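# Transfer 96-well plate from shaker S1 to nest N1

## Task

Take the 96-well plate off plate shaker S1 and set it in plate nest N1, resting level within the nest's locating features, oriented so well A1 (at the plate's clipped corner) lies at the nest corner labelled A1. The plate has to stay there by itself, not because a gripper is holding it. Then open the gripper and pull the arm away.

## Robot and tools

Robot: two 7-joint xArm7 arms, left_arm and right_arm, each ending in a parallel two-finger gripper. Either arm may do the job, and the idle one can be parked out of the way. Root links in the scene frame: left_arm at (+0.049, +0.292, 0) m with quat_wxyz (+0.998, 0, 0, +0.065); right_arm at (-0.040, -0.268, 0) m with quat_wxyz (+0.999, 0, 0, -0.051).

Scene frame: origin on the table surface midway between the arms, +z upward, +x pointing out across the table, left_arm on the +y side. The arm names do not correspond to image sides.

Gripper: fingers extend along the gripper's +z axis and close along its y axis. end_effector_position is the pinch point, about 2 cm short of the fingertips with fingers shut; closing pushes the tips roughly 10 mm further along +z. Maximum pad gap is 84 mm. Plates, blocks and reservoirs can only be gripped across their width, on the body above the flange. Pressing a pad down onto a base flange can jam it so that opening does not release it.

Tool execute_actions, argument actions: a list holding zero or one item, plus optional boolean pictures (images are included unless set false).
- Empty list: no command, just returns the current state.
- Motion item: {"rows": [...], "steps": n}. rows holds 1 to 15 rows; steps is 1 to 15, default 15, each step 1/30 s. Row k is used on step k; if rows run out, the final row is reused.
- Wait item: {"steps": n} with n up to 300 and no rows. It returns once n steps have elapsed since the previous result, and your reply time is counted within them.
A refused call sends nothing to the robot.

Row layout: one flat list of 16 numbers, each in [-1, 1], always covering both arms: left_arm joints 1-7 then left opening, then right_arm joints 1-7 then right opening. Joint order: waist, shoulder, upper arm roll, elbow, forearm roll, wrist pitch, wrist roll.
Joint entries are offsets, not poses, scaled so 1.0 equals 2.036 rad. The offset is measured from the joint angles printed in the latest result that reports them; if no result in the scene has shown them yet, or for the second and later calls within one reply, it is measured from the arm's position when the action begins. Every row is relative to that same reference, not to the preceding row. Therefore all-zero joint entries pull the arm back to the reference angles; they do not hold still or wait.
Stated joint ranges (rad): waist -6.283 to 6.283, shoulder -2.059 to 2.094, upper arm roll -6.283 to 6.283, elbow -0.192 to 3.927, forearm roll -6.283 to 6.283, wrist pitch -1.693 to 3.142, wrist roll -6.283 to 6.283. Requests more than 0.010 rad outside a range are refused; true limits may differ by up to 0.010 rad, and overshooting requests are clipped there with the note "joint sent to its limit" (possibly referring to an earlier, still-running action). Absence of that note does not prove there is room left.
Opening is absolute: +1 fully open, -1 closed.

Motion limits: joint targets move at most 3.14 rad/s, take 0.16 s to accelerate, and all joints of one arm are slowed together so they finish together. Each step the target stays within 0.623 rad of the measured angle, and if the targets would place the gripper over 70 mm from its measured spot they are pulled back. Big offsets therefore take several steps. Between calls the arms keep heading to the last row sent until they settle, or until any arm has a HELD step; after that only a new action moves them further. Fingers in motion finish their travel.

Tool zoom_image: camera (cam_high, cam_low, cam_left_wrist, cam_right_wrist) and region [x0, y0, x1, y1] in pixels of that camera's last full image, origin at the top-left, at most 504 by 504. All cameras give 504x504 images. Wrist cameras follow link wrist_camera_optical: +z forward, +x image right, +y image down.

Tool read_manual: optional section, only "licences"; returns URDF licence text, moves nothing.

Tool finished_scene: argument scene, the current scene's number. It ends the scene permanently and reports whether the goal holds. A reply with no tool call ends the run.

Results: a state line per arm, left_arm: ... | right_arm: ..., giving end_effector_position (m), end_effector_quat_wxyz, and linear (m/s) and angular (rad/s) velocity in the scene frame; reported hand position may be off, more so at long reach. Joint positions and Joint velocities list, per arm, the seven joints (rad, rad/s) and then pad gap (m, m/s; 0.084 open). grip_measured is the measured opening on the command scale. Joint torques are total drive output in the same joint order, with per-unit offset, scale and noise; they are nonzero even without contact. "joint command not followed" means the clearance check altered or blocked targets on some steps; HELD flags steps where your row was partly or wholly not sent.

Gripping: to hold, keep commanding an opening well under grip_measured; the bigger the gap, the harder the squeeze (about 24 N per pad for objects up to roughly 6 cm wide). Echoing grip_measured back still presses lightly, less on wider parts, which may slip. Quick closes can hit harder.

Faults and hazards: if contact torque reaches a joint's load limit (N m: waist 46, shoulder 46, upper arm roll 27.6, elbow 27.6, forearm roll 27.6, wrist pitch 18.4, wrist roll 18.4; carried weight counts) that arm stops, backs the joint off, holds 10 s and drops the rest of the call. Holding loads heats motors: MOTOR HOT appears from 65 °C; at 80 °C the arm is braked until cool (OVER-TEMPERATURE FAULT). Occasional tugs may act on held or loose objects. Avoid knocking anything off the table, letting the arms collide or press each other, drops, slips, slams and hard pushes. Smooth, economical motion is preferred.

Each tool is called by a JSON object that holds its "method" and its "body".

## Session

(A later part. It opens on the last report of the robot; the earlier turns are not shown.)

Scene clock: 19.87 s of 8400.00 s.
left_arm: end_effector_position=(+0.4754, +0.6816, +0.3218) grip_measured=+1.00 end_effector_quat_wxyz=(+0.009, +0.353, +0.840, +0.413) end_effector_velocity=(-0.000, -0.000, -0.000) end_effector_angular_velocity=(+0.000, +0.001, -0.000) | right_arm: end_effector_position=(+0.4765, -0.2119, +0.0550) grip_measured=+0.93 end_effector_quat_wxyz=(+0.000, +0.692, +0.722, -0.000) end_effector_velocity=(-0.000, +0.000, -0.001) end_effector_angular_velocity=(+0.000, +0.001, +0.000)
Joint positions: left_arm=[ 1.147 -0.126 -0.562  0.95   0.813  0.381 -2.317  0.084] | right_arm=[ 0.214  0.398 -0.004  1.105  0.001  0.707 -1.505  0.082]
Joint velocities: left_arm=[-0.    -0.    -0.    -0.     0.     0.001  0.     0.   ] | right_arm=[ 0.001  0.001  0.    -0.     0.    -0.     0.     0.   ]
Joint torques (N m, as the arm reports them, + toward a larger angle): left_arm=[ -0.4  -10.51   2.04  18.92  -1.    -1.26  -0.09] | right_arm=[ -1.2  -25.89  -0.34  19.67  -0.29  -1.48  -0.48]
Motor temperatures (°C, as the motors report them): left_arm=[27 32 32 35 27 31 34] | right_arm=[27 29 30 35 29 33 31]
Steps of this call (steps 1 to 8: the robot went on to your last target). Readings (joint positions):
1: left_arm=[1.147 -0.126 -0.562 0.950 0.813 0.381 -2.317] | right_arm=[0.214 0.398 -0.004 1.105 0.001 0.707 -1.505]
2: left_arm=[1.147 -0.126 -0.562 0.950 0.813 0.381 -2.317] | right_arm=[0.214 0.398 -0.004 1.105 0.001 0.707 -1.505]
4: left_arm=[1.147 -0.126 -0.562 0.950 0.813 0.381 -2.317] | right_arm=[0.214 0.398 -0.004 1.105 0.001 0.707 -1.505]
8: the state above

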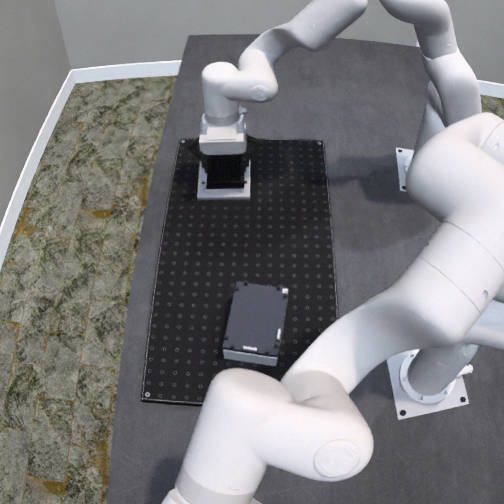

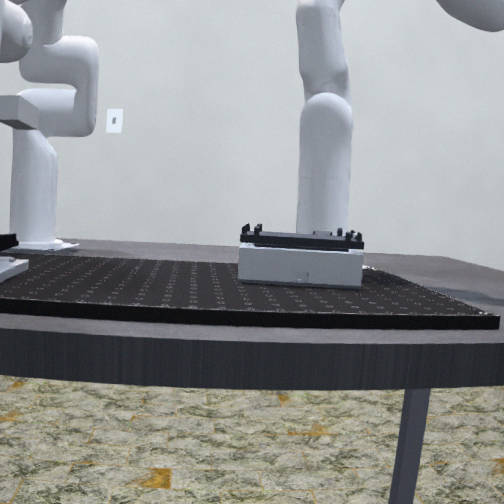

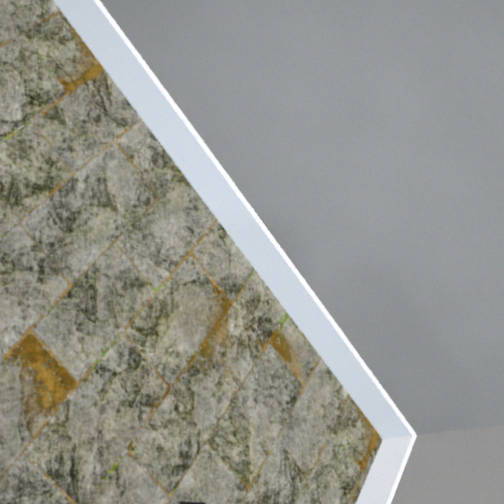

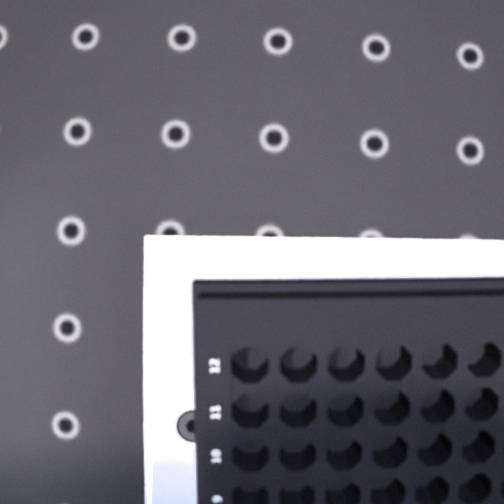

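{"method": "execute_actions", "body": {"actions": [{"rows": [[0,0,0,0,0,0,0,1, -0.0085,0.0092,0,-0.003,0,-0.0122,-0.002,-0.5]], "steps": 15}]}}

{"method": "zoom_image", "body": {"camera": "cam_high", "region": [170, 110, 280, 220]}}

Scene clock: 21.70 s of 8400.00 s.
left_arm: end_effector_position=(+0.4754, +0.6816, +0.3218) grip_measured=+1.00 end_effector_quat_wxyz=(+0.009, +0.353, +0.840, +0.413) end_effector_velocity=(-0.000, +0.000, +0.000) end_effector_angular_velocity=(+0.000, -0.000, +0.001) | right_arm: end_effector_position=(+0.4782, -0.2203, +0.0463) grip_measured=+0.93 end_effector_quat_wxyz=(+0.002, +0.696, +0.718, +0.001) end_effector_velocity=(-0.001, -0.000, -0.002) end_effector_angular_velocity=(-0.000, +0.004, -0.000)
Joint positions: left_arm=[ 1.147 -0.126 -0.562  0.95   0.813  0.381 -2.317  0.084] | right_arm=[ 0.197  0.416 -0.003  1.1    0.001  0.68  -1.51   0.082]
Joint velocities: left_arm=[ 0.    -0.     0.001 -0.    -0.     0.     0.    -0.   ] | right_arm=[-0.     0.002  0.    -0.002  0.     0.     0.     0.   ]
Joint torques (N m, as the arm reports them, + toward a larger angle): left_arm=[ -0.41 -10.25   2.1   19.12  -0.79  -1.27  -0.3 ] | right_arm=[ -2.92 -21.55  -2.19  11.12  -0.29   0.73   0.28]
Motor temperatures (°C, as the motors report them): left_arm=[27 32 32 36 27 31 34] | right_arm=[27 29 29 35 29 33 31]
Steps of this call (steps 1 to 15: the robot went on to your last target; steps 16 to 40: nothing new was sent; steps 41 to 55: all 15 steps of this action). Readings (joint positions):
41: left_arm=[1.147 -0.126 -0.562 0.950 0.813 0.381 -2.317] | right_arm=[0.214 0.399 -0.004 1.104 0.001 0.706 -1.505]
42: left_arm=[1.147 -0.126 -0.562 0.950 0.813 0.381 -2.317] | right_arm=[0.211 0.402 -0.003 1.104 0.001 0.700 -1.506]
44: left_arm=[1.147 -0.126 -0.562 0.950 0.813 0.381 -2.317] | right_arm=[0.202 0.411 -0.003 1.102 0.001 0.688 -1.508]
48: left_arm=[1.147 -0.126 -0.562 0.950 0.813 0.381 -2.317] | right_arm=[0.198 0.415 -0.004 1.101 0.001 0.681 -1.509]
55: the state above

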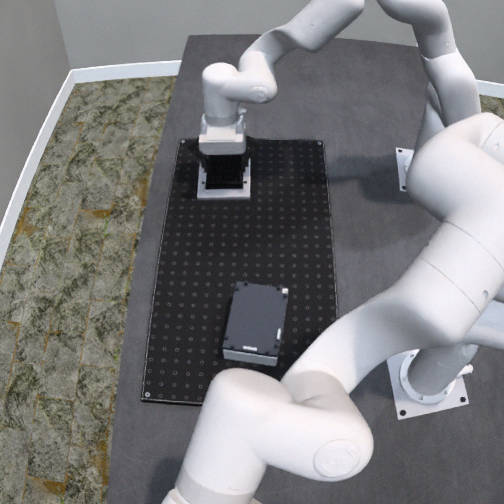

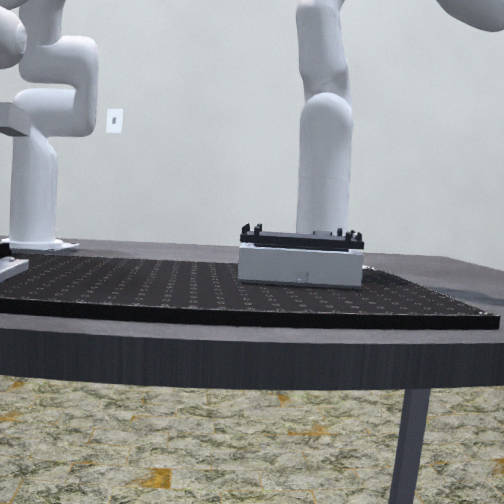

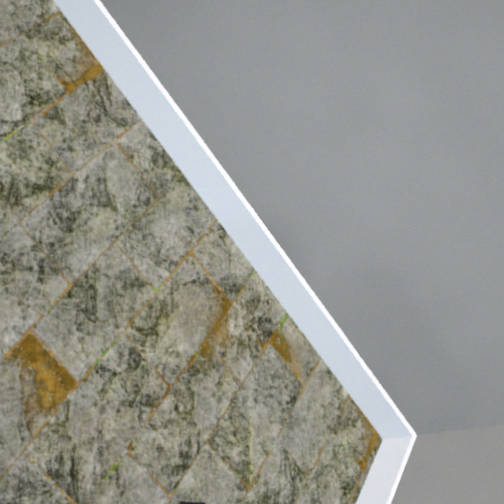

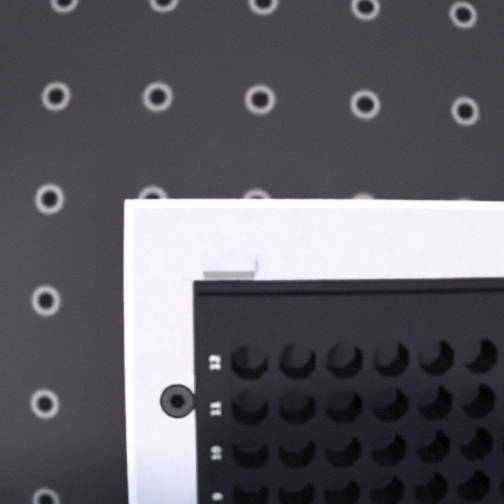

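Region (170, 110, 280, 220) of cam_high's 504x504 image, scaled by 4.582, with more detail than that image has.

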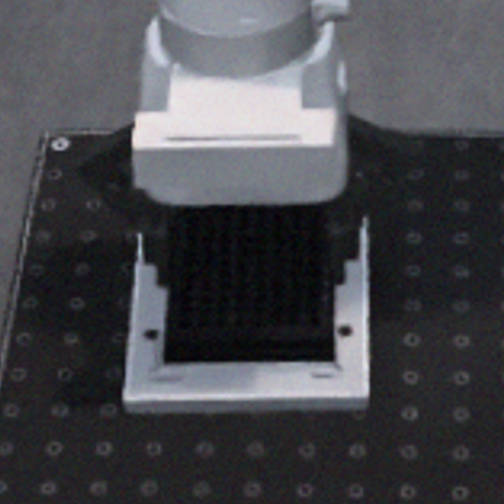

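{"method": "execute_actions", "body": {"actions": [{"rows": [[0,0,0,0,0,0,0,1, 0,0,0,0,0,0,0,1]], "steps": 12}], "pictures": false}}

{"method": "execute_actions", "body": {"actions": [{"rows": [[0,0,0,0,0,0,0,1, 0,-0.09,0.0,0.04,0,0.13,0,1]], "steps": 15}], "pictures": false}}

{"method": "execute_actions", "body": {"actions": [{"steps": 8}]}}

Scene clock: 22.77 s of 8400.00 s.
left_arm: end_effector_position=(+0.4754, +0.6816, +0.3218) grip_measured=+1.00 end_effector_quat_wxyz=(+0.009, +0.353, +0.840, +0.413) end_effector_velocity=(+0.000, +0.000, -0.001) end_effector_angular_velocity=(-0.001, -0.000, +0.000) | right_arm: end_effector_position=(+0.4769, -0.2207, +0.0452) grip_measured=+1.00 end_effector_quat_wxyz=(+0.000, +0.697, +0.718, -0.000) end_effector_velocity=(+0.003, -0.004, +0.003) end_effector_angular_velocity=(-0.001, -0.009, -0.006)
Joint positions: left_arm=[ 1.147 -0.126 -0.562  0.95   0.813  0.381 -2.317  0.084] | right_arm=[ 0.197  0.417 -0.004  1.099  0.001  0.682 -1.509  0.084]
Joint velocities: left_arm=[-0.     0.001  0.     0.    -0.    -0.    -0.001  0.   ] | right_arm=[-0.003 -0.003 -0.004  0.004 -0.    -0.002 -0.001  0.   ]
Joint torques (N m, as the arm reports them, + toward a larger angle): left_arm=[ -0.69 -10.76   2.17  18.72  -0.81  -1.34  -0.19] | right_arm=[ -3.04 -23.62  -3.58  12.77  -1.13   0.46   0.26]
Motor temperatures (°C, as the motors report them): left_arm=[27 32 32 36 27 31 34] | right_arm=[27 29 30 35 29 33 31]
Steps of this call (steps 1 to 15: the robot went on to your last target; steps 16 to 20: nothing new was sent; steps 21 to 32: all 12 steps of this action). Readings (joint positions):
21: left_arm=[1.147 -0.126 -0.562 0.950 0.813 0.381 -2.317] | right_arm=[0.197 0.417 -0.003 1.100 0.001 0.681 -1.509]
22: left_arm=[1.147 -0.126 -0.562 0.950 0.813 0.381 -2.317] | right_arm=[0.197 0.416 -0.003 1.100 0.001 0.681 -1.509]
24: left_arm=[1.147 -0.126 -0.562 0.950 0.813 0.381 -2.317] | right_arm=[0.197 0.416 -0.004 1.099 0.001 0.682 -1.509]
28: left_arm=[1.147 -0.126 -0.562 0.950 0.813 0.381 -2.317] | right_arm=[0.198 0.417 -0.003 1.098 0.001 0.682 -1.509]
32: the state above

Scene clock: 23.27 s of 8400.00 s.
left_arm: end_effector_position=(+0.4754, +0.6816, +0.3218) grip_measured=+1.00 end_effector_quat_wxyz=(+0.009, +0.353, +0.840, +0.413) end_effector_velocity=(-0.000, +0.000, -0.000) end_effector_angular_velocity=(-0.000, +0.000, +0.001) | right_arm: end_effector_position=(+0.4745, -0.2210, +0.1480) grip_measured=+1.00 end_effector_quat_wxyz=(-0.002, +0.697, +0.717, -0.003) end_effector_velocity=(-0.007, +0.001, -0.010) end_effector_angular_velocity=(-0.002, +0.033, +0.004)
Joint positions: left_arm=[ 1.147 -0.126 -0.562  0.95   0.813  0.381 -2.317  0.084] | right_arm=[ 0.197  0.237 -0.004  1.176  0.001  0.946 -1.509  0.084]
Joint velocities: left_arm=[ 0. -0.  0. -0.  0.  0. -0. -0.] | right_arm=[ 0.002  0.014  0.002 -0.004  0.     0.016 -0.     0.   ]
Joint torques (N m, as the arm reports them, + toward a larger angle): left_arm=[ -0.62 -10.57   2.37  19.    -0.86  -1.2   -0.13] | right_arm=[ -1.14 -25.42  -0.76  23.05  -0.34  -1.77  -0.81]
Motor temperatures (°C, as the motors report them): left_arm=[27 32 32 36 27 31 34] | right_arm=[27 29 30 35 29 33 31]
Steps of this call (steps 1 to 15: all 15 steps of this action). Readings (joint positions):
1: left_arm=[1.147 -0.126 -0.562 0.950 0.813 0.381 -2.317] | right_arm=[0.197 0.416 -0.004 1.099 0.001 0.683 -1.509]
2: left_arm=[1.147 -0.126 -0.562 0.950 0.813 0.381 -2.317] | right_arm=[0.197 0.413 -0.004 1.101 0.001 0.690 -1.509]
4: left_arm=[1.147 -0.126 -0.562 0.950 0.813 0.381 -2.317] | right_arm=[0.198 0.378 -0.003 1.114 0.001 0.751 -1.509]
8: left_arm=[1.147 -0.126 -0.562 0.950 0.813 0.381 -2.317] | right_arm=[0.196 0.266 -0.007 1.165 0.001 0.897 -1.509]
15: the state above

Scene clock: 23.53 s of 8400.00 s.
left_arm: end_effector_position=(+0.4754, +0.6816, +0.3218) grip_measured=+1.00 end_effector_quat_wxyz=(+0.009, +0.353, +0.840, +0.413) end_effector_velocity=(-0.000, +0.001, -0.000) end_effector_angular_velocity=(-0.000, -0.000, +0.001) | right_arm: end_effector_position=(+0.4761, -0.2207, +0.1506) grip_measured=+1.00 end_effector_quat_wxyz=(-0.000, +0.697, +0.717, -0.000) end_effector_velocity=(+0.001, +0.001, +0.003) end_effector_angular_velocity=(+0.001, -0.006, +0.002)
Joint positions: left_arm=[ 1.147 -0.126 -0.562  0.95   0.813  0.381 -2.317  0.084] | right_arm=[ 0.197  0.234 -0.004  1.18   0.001  0.946 -1.509  0.084]
Joint velocities: left_arm=[ 0.     0.     0.001 -0.     0.     0.    -0.001 -0.   ] | right_arm=[ 0.001 -0.004  0.001  0.003  0.     0.    -0.     0.   ]
Joint torques (N m, as the arm reports them, + toward a larger angle): left_arm=[ -0.7  -10.9    2.1   19.13  -0.81  -1.35  -0.13] | right_arm=[ -0.85 -23.77  -0.36  21.54  -0.58  -1.71  -0.17]
Motor temperatures (°C, as the motors report them): left_arm=[27 32 32 36 27 31 34] | right_arm=[27 29 30 35 29 33 31]
Steps of this call (steps 1 to 8: the robot went on to your last target). Readings (joint positions):
1: left_arm=[1.147 -0.126 -0.562 0.950 0.813 0.381 -2.317] | right_arm=[0.197 0.237 -0.004 1.177 0.001 0.947 -1.509]
2: left_arm=[1.147 -0.126 -0.562 0.950 0.813 0.381 -2.317] | right_arm=[0.197 0.237 -0.004 1.177 0.001 0.947 -1.509]
4: left_arm=[1.147 -0.126 -0.562 0.950 0.813 0.381 -2.317] | right_arm=[0.197 0.235 -0.004 1.179 0.001 0.947 -1.509]
8: the state above

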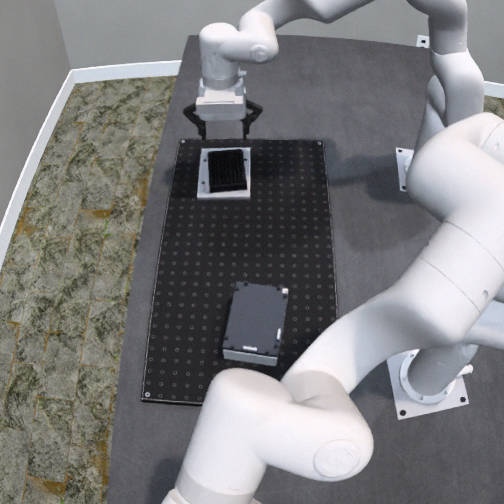

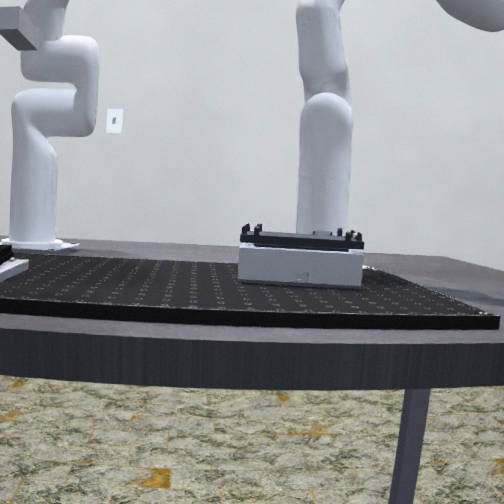

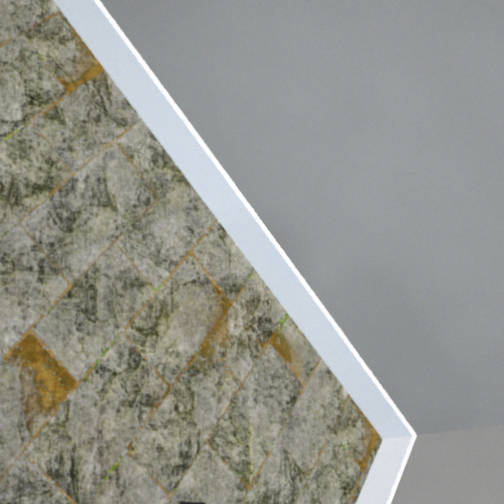

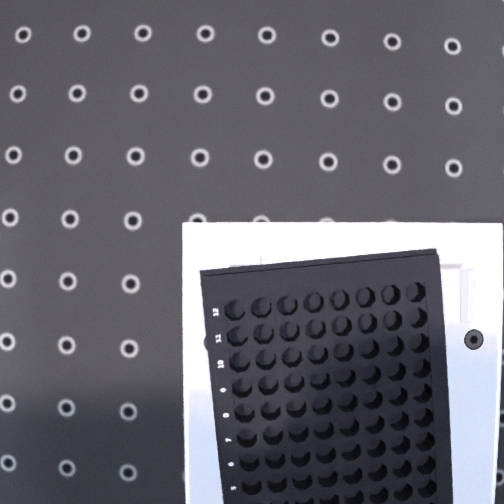

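{"method": "execute_actions", "body": {"actions": [{"rows": [[0,0,0,0,0,0,0,1, -0.0665,0.026,0.0,0.0793,0,0.0533,-0.0668,1]], "steps": 15}], "pictures": false}}

{"method": "execute_actions", "body": {"actions": [{"steps": 8}]}}

Scene clock: 24.97 s of 8400.00 s.
left_arm: end_effector_position=(+0.4754, +0.6816, +0.3218) grip_measured=+1.00 end_effector_quat_wxyz=(+0.009, +0.353, +0.840, +0.413) end_effector_velocity=(+0.000, -0.000, -0.000) end_effector_angular_velocity=(-0.001, +0.000, -0.001) | right_arm: end_effector_position=(+0.5046, -0.2887, +0.1790) grip_measured=+1.00 end_effector_quat_wxyz=(-0.001, +0.695, +0.719, -0.001) end_effector_velocity=(+0.003, -0.018, +0.005) end_effector_angular_velocity=(-0.007, -0.011, -0.028)
Joint positions: left_arm=[ 1.147 -0.126 -0.562  0.95   0.813  0.381 -2.317  0.084] | right_arm=[ 0.064  0.287 -0.     1.34   0.001  1.055 -1.645  0.084]
Joint velocities: left_arm=[-0.     0.    -0.001 -0.    -0.    -0.     0.    -0.   ] | right_arm=[-0.01  -0.002 -0.023  0.011  0.     0.002 -0.005  0.   ]
Joint torques (N m, as the arm reports them, + toward a larger angle): left_arm=[ -0.58 -10.45   2.24  19.02  -0.85  -1.29  -0.09] | right_arm=[ -2.1  -24.86  -1.12  22.68  -0.2   -1.67  -0.44]
Motor temperatures (°C, as the motors report them): left_arm=[27 32 32 36 27 31 34] | right_arm=[27 29 30 35 29 34 31]
Steps of this call (steps 1 to 15: the robot went on to your last target; steps 16 to 28: nothing new was sent; steps 29 to 43: all 15 steps of this action). Readings (joint positions):
29: left_arm=[1.147 -0.126 -0.562 0.950 0.813 0.381 -2.317] | right_arm=[0.197 0.234 -0.004 1.181 0.001 0.947 -1.510]
30: left_arm=[1.147 -0.126 -0.562 0.950 0.813 0.381 -2.317] | right_arm=[0.191 0.236 -0.001 1.188 0.001 0.953 -1.517]
32: left_arm=[1.147 -0.126 -0.562 0.950 0.813 0.381 -2.317] | right_arm=[0.150 0.256 0.006 1.240 0.001 0.990 -1.563]
36: left_arm=[1.147 -0.126 -0.562 0.950 0.813 0.381 -2.317] | right_arm=[0.066 0.282 -0.016 1.333 0.000 1.045 -1.634]
43: the state above

Scene clock: 25.23 s of 8400.00 s.
left_arm: end_effector_position=(+0.4754, +0.6816, +0.3218) grip_measured=+1.00 end_effector_quat_wxyz=(+0.009, +0.353, +0.840, +0.413) end_effector_velocity=(-0.000, -0.000, +0.000) end_effector_angular_velocity=(+0.001, -0.000, +0.000) | right_arm: end_effector_position=(+0.5050, -0.2916, +0.1797) grip_measured=+1.00 end_effector_quat_wxyz=(-0.000, +0.696, +0.718, -0.000) end_effector_velocity=(+0.000, +0.000, +0.000) end_effector_angular_velocity=(+0.001, -0.000, +0.001)
Joint positions: left_arm=[ 1.147 -0.126 -0.562  0.95   0.813  0.381 -2.317  0.084] | right_arm=[ 0.062  0.287 -0.004  1.341  0.001  1.055 -1.645  0.084]
Joint velocities: left_arm=[-0.    -0.001  0.    -0.    -0.     0.    -0.     0.   ] | right_arm=[-0.002  0.001  0.002  0.001  0.     0.    -0.001  0.   ]
Joint torques (N m, as the arm reports them, + toward a larger angle): left_arm=[ -0.25 -10.76   2.05  18.99  -0.94  -1.23  -0.17] | right_arm=[ -1.6  -26.11  -0.51  22.27  -0.25  -1.25  -0.31]
Motor temperatures (°C, as the motors report them): left_arm=[27 32 32 36 27 31 34] | right_arm=[27 29 30 35 29 34 31]
Steps of this call (steps 1 to 8: the robot went on to your last target). Readings (joint positions):
1: left_arm=[1.147 -0.126 -0.562 0.950 0.813 0.381 -2.317] | right_arm=[0.064 0.287 -0.001 1.340 0.001 1.055 -1.645]
2: left_arm=[1.147 -0.126 -0.562 0.950 0.813 0.381 -2.317] | right_arm=[0.063 0.287 -0.002 1.340 0.001 1.055 -1.645]
4: left_arm=[1.147 -0.126 -0.562 0.950 0.813 0.381 -2.317] | right_arm=[0.062 0.287 -0.004 1.341 0.001 1.055 -1.645]
8: the state above

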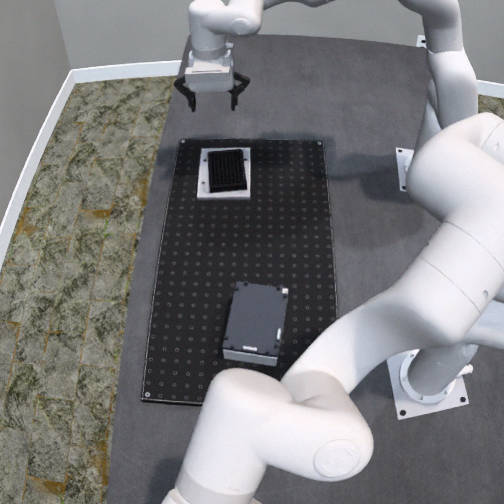

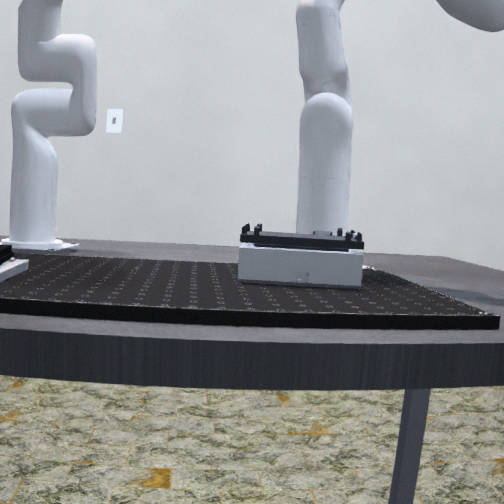

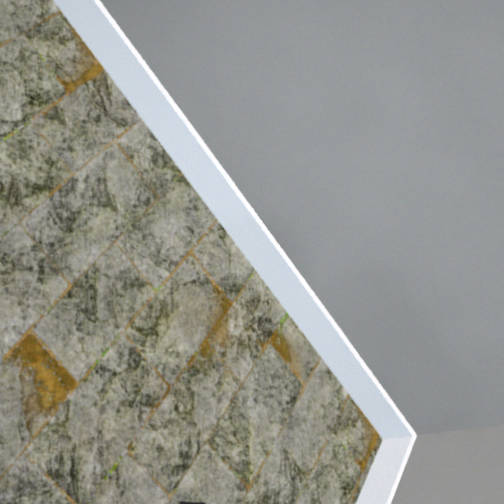

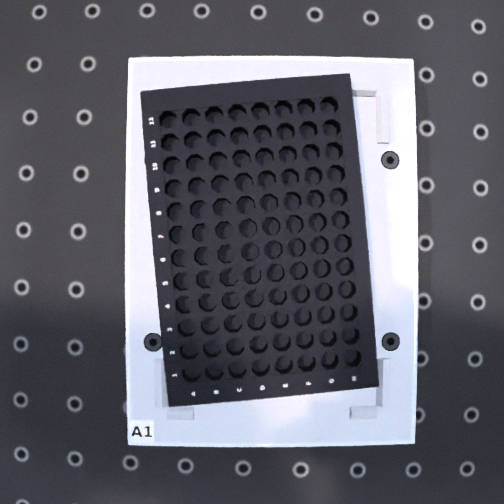

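{"method": "execute_actions", "body": {"actions": [{"rows": [[0,0,0,0,0,0,0,1, 0.0668,0.0446,0.0,-0.1229,0,-0.1681,0.0226,1]], "steps": 15}], "pictures": false}}

{"method": "execute_actions", "body": {"actions": [{"steps": 10}]}}

Scene clock: 27.30 s of 8400.00 s.
left_arm: end_effector_position=(+0.4754, +0.6816, +0.3218) grip_measured=+1.00 end_effector_quat_wxyz=(+0.009, +0.353, +0.840, +0.413) end_effector_velocity=(+0.000, -0.000, -0.000) end_effector_angular_velocity=(-0.000, +0.001, -0.001) | right_arm: end_effector_position=(+0.4735, -0.2205, +0.0604) grip_measured=+1.00 end_effector_quat_wxyz=(-0.001, +0.663, +0.749, -0.001) end_effector_velocity=(+0.042, -0.028, +0.035) end_effector_angular_velocity=(-0.006, -0.146, -0.063)
Joint positions: left_arm=[ 1.147 -0.126 -0.562  0.95   0.813  0.381 -2.317  0.084] | right_arm=[ 0.197  0.378 -0.003  1.093  0.001  0.717 -1.6    0.084]
Joint velocities: left_arm=[ 0.     0.    -0.    -0.    -0.    -0.     0.001 -0.   ] | right_arm=[-0.006 -0.041 -0.052  0.023 -0.    -0.081  0.009  0.   ]
Joint torques (N m, as the arm reports them, + toward a larger angle): left_arm=[ -0.39 -10.7    1.97  18.98  -0.81  -1.24  -0.13] | right_arm=[ -1.88 -25.18  -0.54  19.98  -0.87  -1.42  -0.16]
Motor temperatures (°C, as the motors report them): left_arm=[27 32 32 36 27 31 34] | right_arm=[27 29 30 36 29 34 31]
Steps of this call (steps 1 to 15: the robot went on to your last target; steps 16 to 47: nothing new was sent; steps 48 to 62: all 15 steps of this action). Readings (joint positions):
48: left_arm=[1.147 -0.126 -0.562 0.950 0.813 0.381 -2.317] | right_arm=[0.062 0.287 -0.004 1.341 0.001 1.054 -1.645]
49: left_arm=[1.147 -0.126 -0.562 0.950 0.813 0.381 -2.317] | right_arm=[0.065 0.288 -0.005 1.336 0.001 1.045 -1.644]
51: left_arm=[1.147 -0.126 -0.562 0.950 0.813 0.381 -2.317] | right_arm=[0.085 0.298 -0.009 1.299 0.001 0.986 -1.636]
55: left_arm=[1.147 -0.126 -0.562 0.950 0.813 0.381 -2.317] | right_arm=[0.148 0.346 -0.002 1.182 0.001 0.841 -1.616]
62: the state above

Scene clock: 27.63 s of 8400.00 s.
left_arm: end_effector_position=(+0.4754, +0.6816, +0.3218) grip_measured=+1.00 end_effector_quat_wxyz=(+0.009, +0.353, +0.840, +0.413) end_effector_velocity=(-0.000, -0.000, +0.001) end_effector_angular_velocity=(+0.001, -0.000, +0.000) | right_arm: end_effector_position=(+0.4740, -0.2207, +0.0604) grip_measured=+1.00 end_effector_quat_wxyz=(+0.001, +0.663, +0.748, +0.000) end_effector_velocity=(-0.002, +0.002, -0.002) end_effector_angular_velocity=(+0.000, +0.004, +0.003)
Joint positions: left_arm=[ 1.147 -0.126 -0.562  0.95   0.813  0.381 -2.317  0.084] | right_arm=[ 0.198  0.377 -0.004  1.091  0.001  0.713 -1.599  0.084]
Joint velocities: left_arm=[-0.    -0.001 -0.    -0.     0.     0.    -0.001  0.   ] | right_arm=[ 0.002  0.002  0.001 -0.003  0.001 -0.001 -0.    -0.   ]
Joint torques (N m, as the arm reports them, + toward a larger angle): left_arm=[ -0.67 -10.63   2.11  19.05  -0.76  -1.26  -0.23] | right_arm=[ -1.93 -25.11   0.15  19.39  -0.35  -1.78  -0.17]
Motor temperatures (°C, as the motors report them): left_arm=[27 32 32 36 27 31 34] | right_arm=[27 29 30 36 29 34 31]
Steps of this call (steps 1 to 10: the robot went on to your last target). Readings (joint positions):
1: left_arm=[1.147 -0.126 -0.562 0.950 0.813 0.381 -2.317] | right_arm=[0.197 0.377 -0.004 1.094 0.001 0.715 -1.600]
2: left_arm=[1.147 -0.126 -0.562 0.950 0.813 0.381 -2.317] | right_arm=[0.197 0.376 -0.005 1.094 0.001 0.714 -1.599]
4: left_arm=[1.147 -0.126 -0.562 0.950 0.813 0.381 -2.317] | right_arm=[0.197 0.376 -0.006 1.094 0.001 0.713 -1.599]
8: left_arm=[1.147 -0.126 -0.562 0.950 0.813 0.381 -2.317] | right_arm=[0.198 0.377 -0.004 1.092 0.001 0.713 -1.599]
10: the state above

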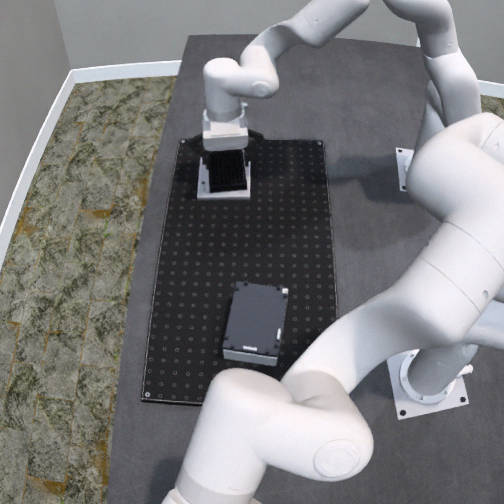

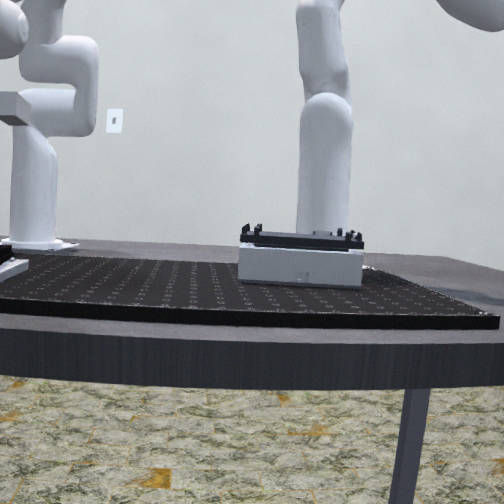

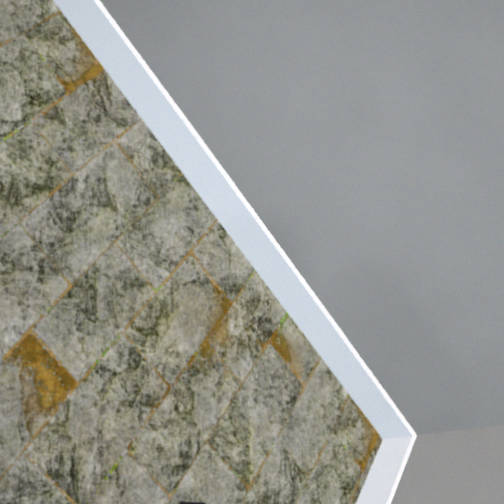

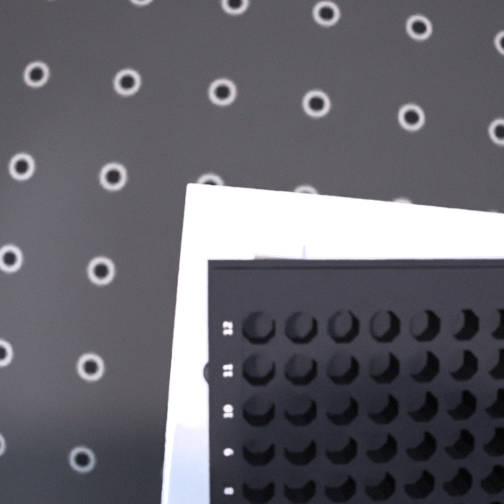

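{"method": "execute_actions", "body": {"actions": [{"rows": [[0,0,0,0,0,0,0,1, 0,0.0096,0,-0.0031,0,-0.0127,0,1],[0,0,0,0,0,0,0,1, 0,0.0096,0,-0.0031,0,-0.0127,0,1],[0,0,0,0,0,0,0,1, 0,0.0096,0,-0.0031,0,-0.0127,0,1],[0,0,0,0,0,0,0,1, 0,0.0096,0,-0.0031,0,-0.0127,0,1],[0,0,0,0,0,0,0,1, 0,0.0096,0,-0.0031,0,-0.0127,0,1],[0,0,0,0,0,0,0,1, 0,0.0096,0,-0.0031,0,-0.0127,0,1],[0,0,0,0,0,0,0,1, 0,0.0096,0,-0.0031,0,-0.0127,0,1],[0,0,0,0,0,0,0,1, 0,0.0096,0,-0.0031,0,-0.0127,0,1],[0,0,0,0,0,0,0,1, 0,0.0096,0,-0.0031,0,-0.0127,0,0.8],[0,0,0,0,0,0,0,1, 0,0.0096,0,-0.0031,0,-0.0127,0,0.5],[0,0,0,0,0,0,0,1, 0,0.0096,0,-0.0031,0,-0.0127,0,-0.5]], "steps": 15}], "pictures": false}}

Scene clock: 29.17 s of 8400.00 s.
left_arm: end_effector_position=(+0.4754, +0.6816, +0.3218) grip_measured=+1.00 end_effector_quat_wxyz=(+0.009, +0.353, +0.840, +0.413) end_effector_velocity=(+0.000, -0.000, +0.000) end_effector_angular_velocity=(+0.001, +0.000, -0.001) | right_arm: end_effector_position=(+0.4743, -0.2208, +0.0512) grip_measured=+0.85 end_effector_quat_wxyz=(+0.002, +0.663, +0.748, +0.001) end_effector_velocity=(-0.001, +0.001, -0.001) end_effector_angular_velocity=(+0.001, +0.001, -0.001)
Joint positions: left_arm=[ 1.147 -0.126 -0.562  0.95   0.813  0.381 -2.317  0.084] | right_arm=[ 0.198  0.396 -0.004  1.086  0.001  0.687 -1.599  0.079]
Joint velocities: left_arm=[-0.    -0.    -0.     0.    -0.    -0.     0.001  0.   ] | right_arm=[ 0.001  0.001  0.    -0.001  0.001 -0.001  0.001  0.   ]
Joint torques (N m, as the arm reports them, + toward a larger angle): left_arm=[ -0.68 -10.97   2.24  19.08  -0.92  -1.42  -0.14] | right_arm=[ -1.64 -22.1   -0.2   16.74  -0.37  -1.24  -0.14]
Motor temperatures (°C, as the motors report them): left_arm=[27 32 32 36 27 31 34] | right_arm=[27 29 30 36 29 34 31]
Steps of this call (steps 1 to 15: the robot went on to your last target; steps 16 to 31: nothing new was sent; steps 32 to 46: all 15 steps of this action). Readings (joint positions):
32: left_arm=[1.147 -0.126 -0.562 0.950 0.813 0.381 -2.317] | right_arm=[0.198 0.378 -0.004 1.091 0.001 0.712 -1.599]
33: left_arm=[1.147 -0.126 -0.562 0.950 0.813 0.381 -2.317] | right_arm=[0.198 0.381 -0.004 1.090 0.001 0.706 -1.599]
35: left_arm=[1.147 -0.126 -0.562 0.950 0.813 0.381 -2.317] | right_arm=[0.198 0.391 -0.004 1.087 0.001 0.694 -1.599]
39: left_arm=[1.147 -0.126 -0.562 0.950 0.813 0.381 -2.317] | right_arm=[0.198 0.397 -0.004 1.085 0.001 0.688 -1.599]
46: the state above

{"method": "execute_actions", "body": {"actions": [{"rows": [[0,0,0,0,0,0,0,1, 0,-0.0089,0,0.0023,0,0.0127,0,-0.5],[0,0,0,0,0,0,0,1, 0,-0.0089,0,0.0023,0,0.0127,0,-0.5],[0,0,0,0,0,0,0,1, 0,-0.0089,0,0.0023,0,0.0127,0,-0.5],[0,0,0,0,0,0,0,1, 0,-0.0089,0,0.0023,0,0.0127,0,-0.5],[0,0,0,0,0,0,0,1, 0,-0.0089,0,0.0023,0,0.0127,0,-0.5],[0,0,0,0,0,0,0,1, 0,-0.0089,0,0.0023,0,0.0127,0,-0.5],[0,0,0,0,0,0,0,1, 0,-0.0089,0,0.0023,0,0.0127,0,-0.5],[0,0,0,0,0,0,0,1, -0.0049,-0.003,0,0.0114,0,0.0159,0.0413,-0.5]], "steps": 15}], "pictures": false}}

{"method": "execute_actions", "body": {"actions": [{"steps": 10}]}}

Scene clock: 30.87 s of 8400.00 s.
left_arm: end_effector_position=(+0.4754, +0.6816, +0.3218) grip_measured=+1.00 end_effector_quat_wxyz=(+0.009, +0.353, +0.840, +0.413) end_effector_velocity=(+0.000, +0.000, -0.000) end_effector_angular_velocity=(-0.000, +0.001, -0.001) | right_arm: end_effector_position=(+0.4781, -0.2262, +0.0595) grip_measured=+0.85 end_effector_quat_wxyz=(+0.000, +0.697, +0.717, -0.001) end_effector_velocity=(+0.005, +0.003, +0.004) end_effector_angular_velocity=(+0.003, -0.009, -0.060)
Joint positions: left_arm=[ 1.147 -0.126 -0.562  0.95   0.813  0.381 -2.317  0.084] | right_arm=[ 0.188  0.39  -0.005  1.108  0.001  0.719 -1.519  0.078]
Joint velocities: left_arm=[ 0.     0.001 -0.     0.     0.     0.     0.001 -0.   ] | right_arm=[-0.003  0.001  0.007  0.014  0.     0.004  0.063  0.   ]
Joint torques (N m, as the arm reports them, + toward a larger angle): left_arm=[ -0.45 -10.46   2.33  18.97  -1.03  -1.39  -0.19] | right_arm=[ -0.58 -25.59   0.13  19.83  -0.23  -1.95  -0.52]
Motor temperatures (°C, as the motors report them): left_arm=[27 32 32 37 27 31 34] | right_arm=[27 29 30 36 29 34 31]
Steps of this call (steps 1 to 15: the robot went on to your last target; steps 16 to 36: nothing new was sent; steps 37 to 51: all 15 steps of this action). Readings (joint positions):
37: left_arm=[1.147 -0.126 -0.562 0.950 0.813 0.381 -2.317] | right_arm=[0.198 0.396 -0.004 1.086 0.001 0.687 -1.599]
38: left_arm=[1.147 -0.126 -0.562 0.950 0.813 0.381 -2.317] | right_arm=[0.198 0.394 -0.004 1.086 0.001 0.693 -1.599]
40: left_arm=[1.147 -0.126 -0.562 0.950 0.813 0.381 -2.317] | right_arm=[0.198 0.387 -0.004 1.084 0.001 0.707 -1.599]
44: left_arm=[1.147 -0.126 -0.562 0.950 0.813 0.381 -2.317] | right_arm=[0.198 0.381 -0.004 1.088 0.001 0.713 -1.598]
51: the state above

Scene clock: 31.20 s of 8400.00 s.
left_arm: end_effector_position=(+0.4754, +0.6816, +0.3218) grip_measured=+1.00 end_effector_quat_wxyz=(+0.009, +0.353, +0.840, +0.413) end_effector_velocity=(+0.000, -0.000, -0.000) end_effector_angular_velocity=(-0.000, -0.000, -0.001) | right_arm: end_effector_position=(+0.4786, -0.2255, +0.0601) grip_measured=+0.85 end_effector_quat_wxyz=(+0.000, +0.698, +0.716, -0.000) end_effector_velocity=(+0.001, +0.000, +0.001) end_effector_angular_velocity=(-0.000, -0.002, -0.000)
Joint positions: left_arm=[ 1.147 -0.126 -0.562  0.95   0.813  0.381 -2.317  0.084] | right_arm=[ 0.188  0.39  -0.004  1.109  0.001  0.719 -1.515  0.078]
Joint velocities: left_arm=[-0.  0. -0. -0.  0. -0.  0. -0.] | right_arm=[ 0.001 -0.001 -0.     0.001  0.    -0.     0.001 -0.   ]
Joint torques (N m, as the arm reports them, + toward a larger angle): left_arm=[ -0.74 -10.82   2.35  18.82  -0.7   -1.33  -0.09] | right_arm=[ -1.57 -25.48  -0.13  20.04  -0.42  -1.79  -0.26]
Motor temperatures (°C, as the motors report them): left_arm=[27 32 32 37 27 31 34] | right_arm=[27 29 30 36 29 34 31]
Steps of this call (steps 1 to 10: the robot went on to your last target). Readings (joint positions):
1: left_arm=[1.147 -0.126 -0.562 0.950 0.813 0.381 -2.317] | right_arm=[0.188 0.390 -0.004 1.108 0.001 0.719 -1.518]
2: left_arm=[1.147 -0.126 -0.562 0.950 0.813 0.381 -2.317] | right_arm=[0.188 0.390 -0.004 1.109 0.001 0.719 -1.517]
4: left_arm=[1.147 -0.126 -0.562 0.950 0.813 0.381 -2.317] | right_arm=[0.188 0.390 -0.004 1.109 0.001 0.719 -1.516]
8: left_arm=[1.147 -0.126 -0.562 0.950 0.813 0.381 -2.317] | right_arm=[0.188 0.390 -0.004 1.109 0.001 0.719 -1.515]
10: the state above

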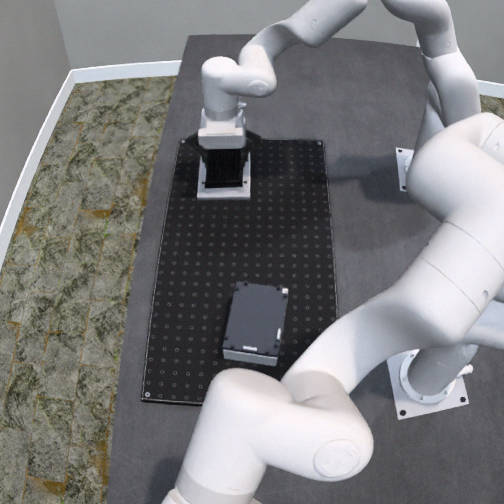

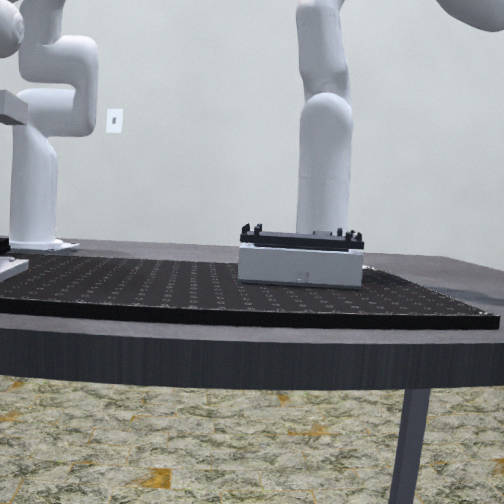

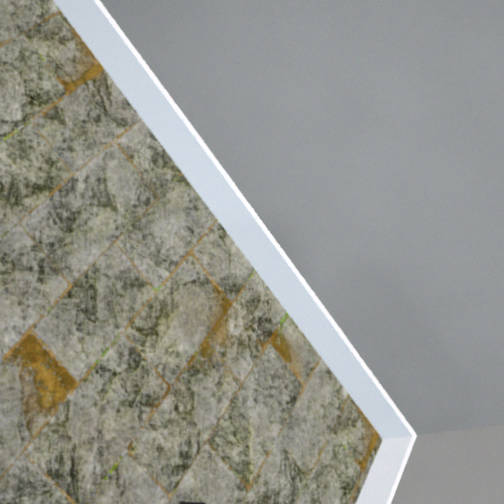

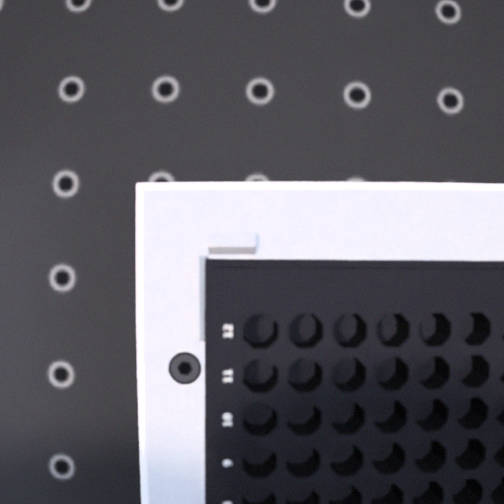

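{"method": "execute_actions", "body": {"actions": [{"rows": [[0,0,0,0,0,0,0,1, 0,0.0101,0,-0.0032,0,-0.0133,0,-0.5]], "steps": 15}]}}

Scene clock: 32.17 s of 8400.00 s.
left_arm: end_effector_position=(+0.4754, +0.6816, +0.3218) grip_measured=+1.00 end_effector_quat_wxyz=(+0.009, +0.353, +0.840, +0.413) end_effector_velocity=(-0.000, +0.000, -0.000) end_effector_angular_velocity=(-0.001, +0.001, +0.000) | right_arm: end_effector_position=(+0.4789, -0.2250, +0.0507) grip_measured=+0.86 end_effector_quat_wxyz=(+0.001, +0.697, +0.717, +0.001) end_effector_velocity=(-0.000, -0.000, -0.001) end_effector_angular_velocity=(-0.001, +0.002, -0.000)
Joint positions: left_arm=[ 1.147 -0.126 -0.562  0.95   0.813  0.381 -2.317  0.084] | right_arm=[ 0.188  0.408 -0.003  1.104  0.001  0.692 -1.515  0.079]
Joint velocities: left_arm=[-0.     0.001  0.    -0.     0.     0.     0.     0.   ] | right_arm=[-0.     0.002 -0.    -0.001 -0.001 -0.002 -0.     0.   ]
Joint torques (N m, as the arm reports them, + toward a larger angle): left_arm=[ -0.53 -10.69   2.15  19.15  -0.83  -1.37  -0.2 ] | right_arm=[ -2.57 -17.29  -2.07  14.37  -0.35  -1.89   0.  ]
Motor temperatures (°C, as the motors report them): left_arm=[27 32 32 37 27 31 34] | right_arm=[27 29 30 36 29 34 31]
Steps of this call (steps 1 to 14: the robot went on to your last target; steps 15 to 29: all 15 steps of this action). Readings (joint positions):
15: left_arm=[1.147 -0.126 -0.562 0.950 0.813 0.381 -2.317] | right_arm=[0.188 0.390 -0.004 1.109 0.001 0.718 -1.515]
16: left_arm=[1.147 -0.126 -0.562 0.950 0.813 0.381 -2.317] | right_arm=[0.188 0.393 -0.004 1.109 0.001 0.712 -1.515]
18: left_arm=[1.147 -0.126 -0.562 0.950 0.813 0.381 -2.317] | right_arm=[0.188 0.404 -0.004 1.105 0.001 0.699 -1.515]
22: left_arm=[1.147 -0.126 -0.562 0.950 0.813 0.381 -2.317] | right_arm=[0.188 0.407 -0.003 1.104 0.001 0.693 -1.515]
29: the state above

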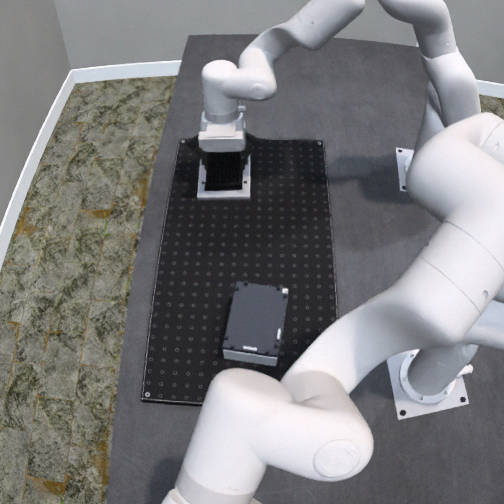

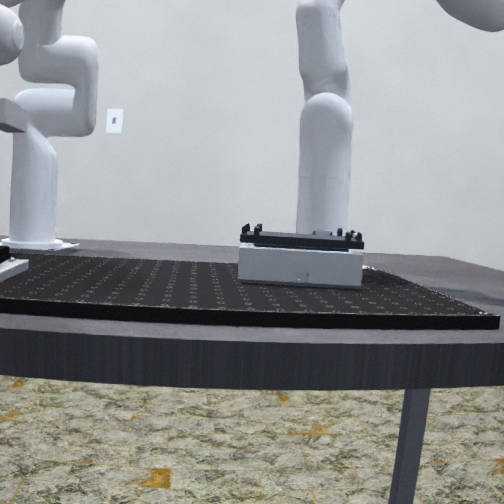

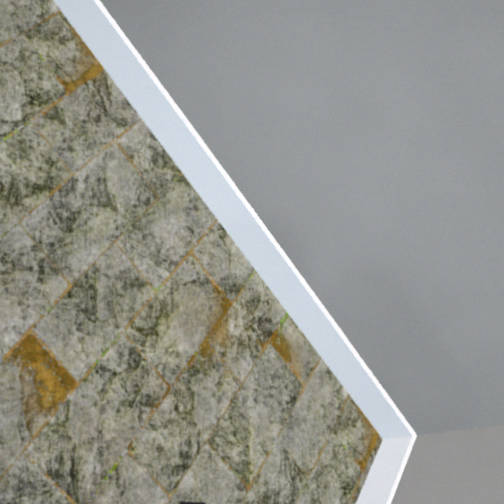

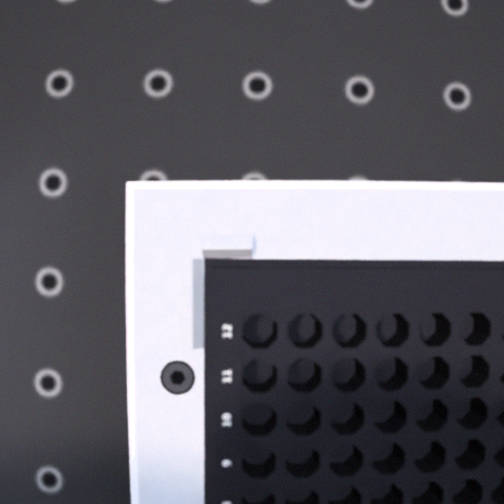

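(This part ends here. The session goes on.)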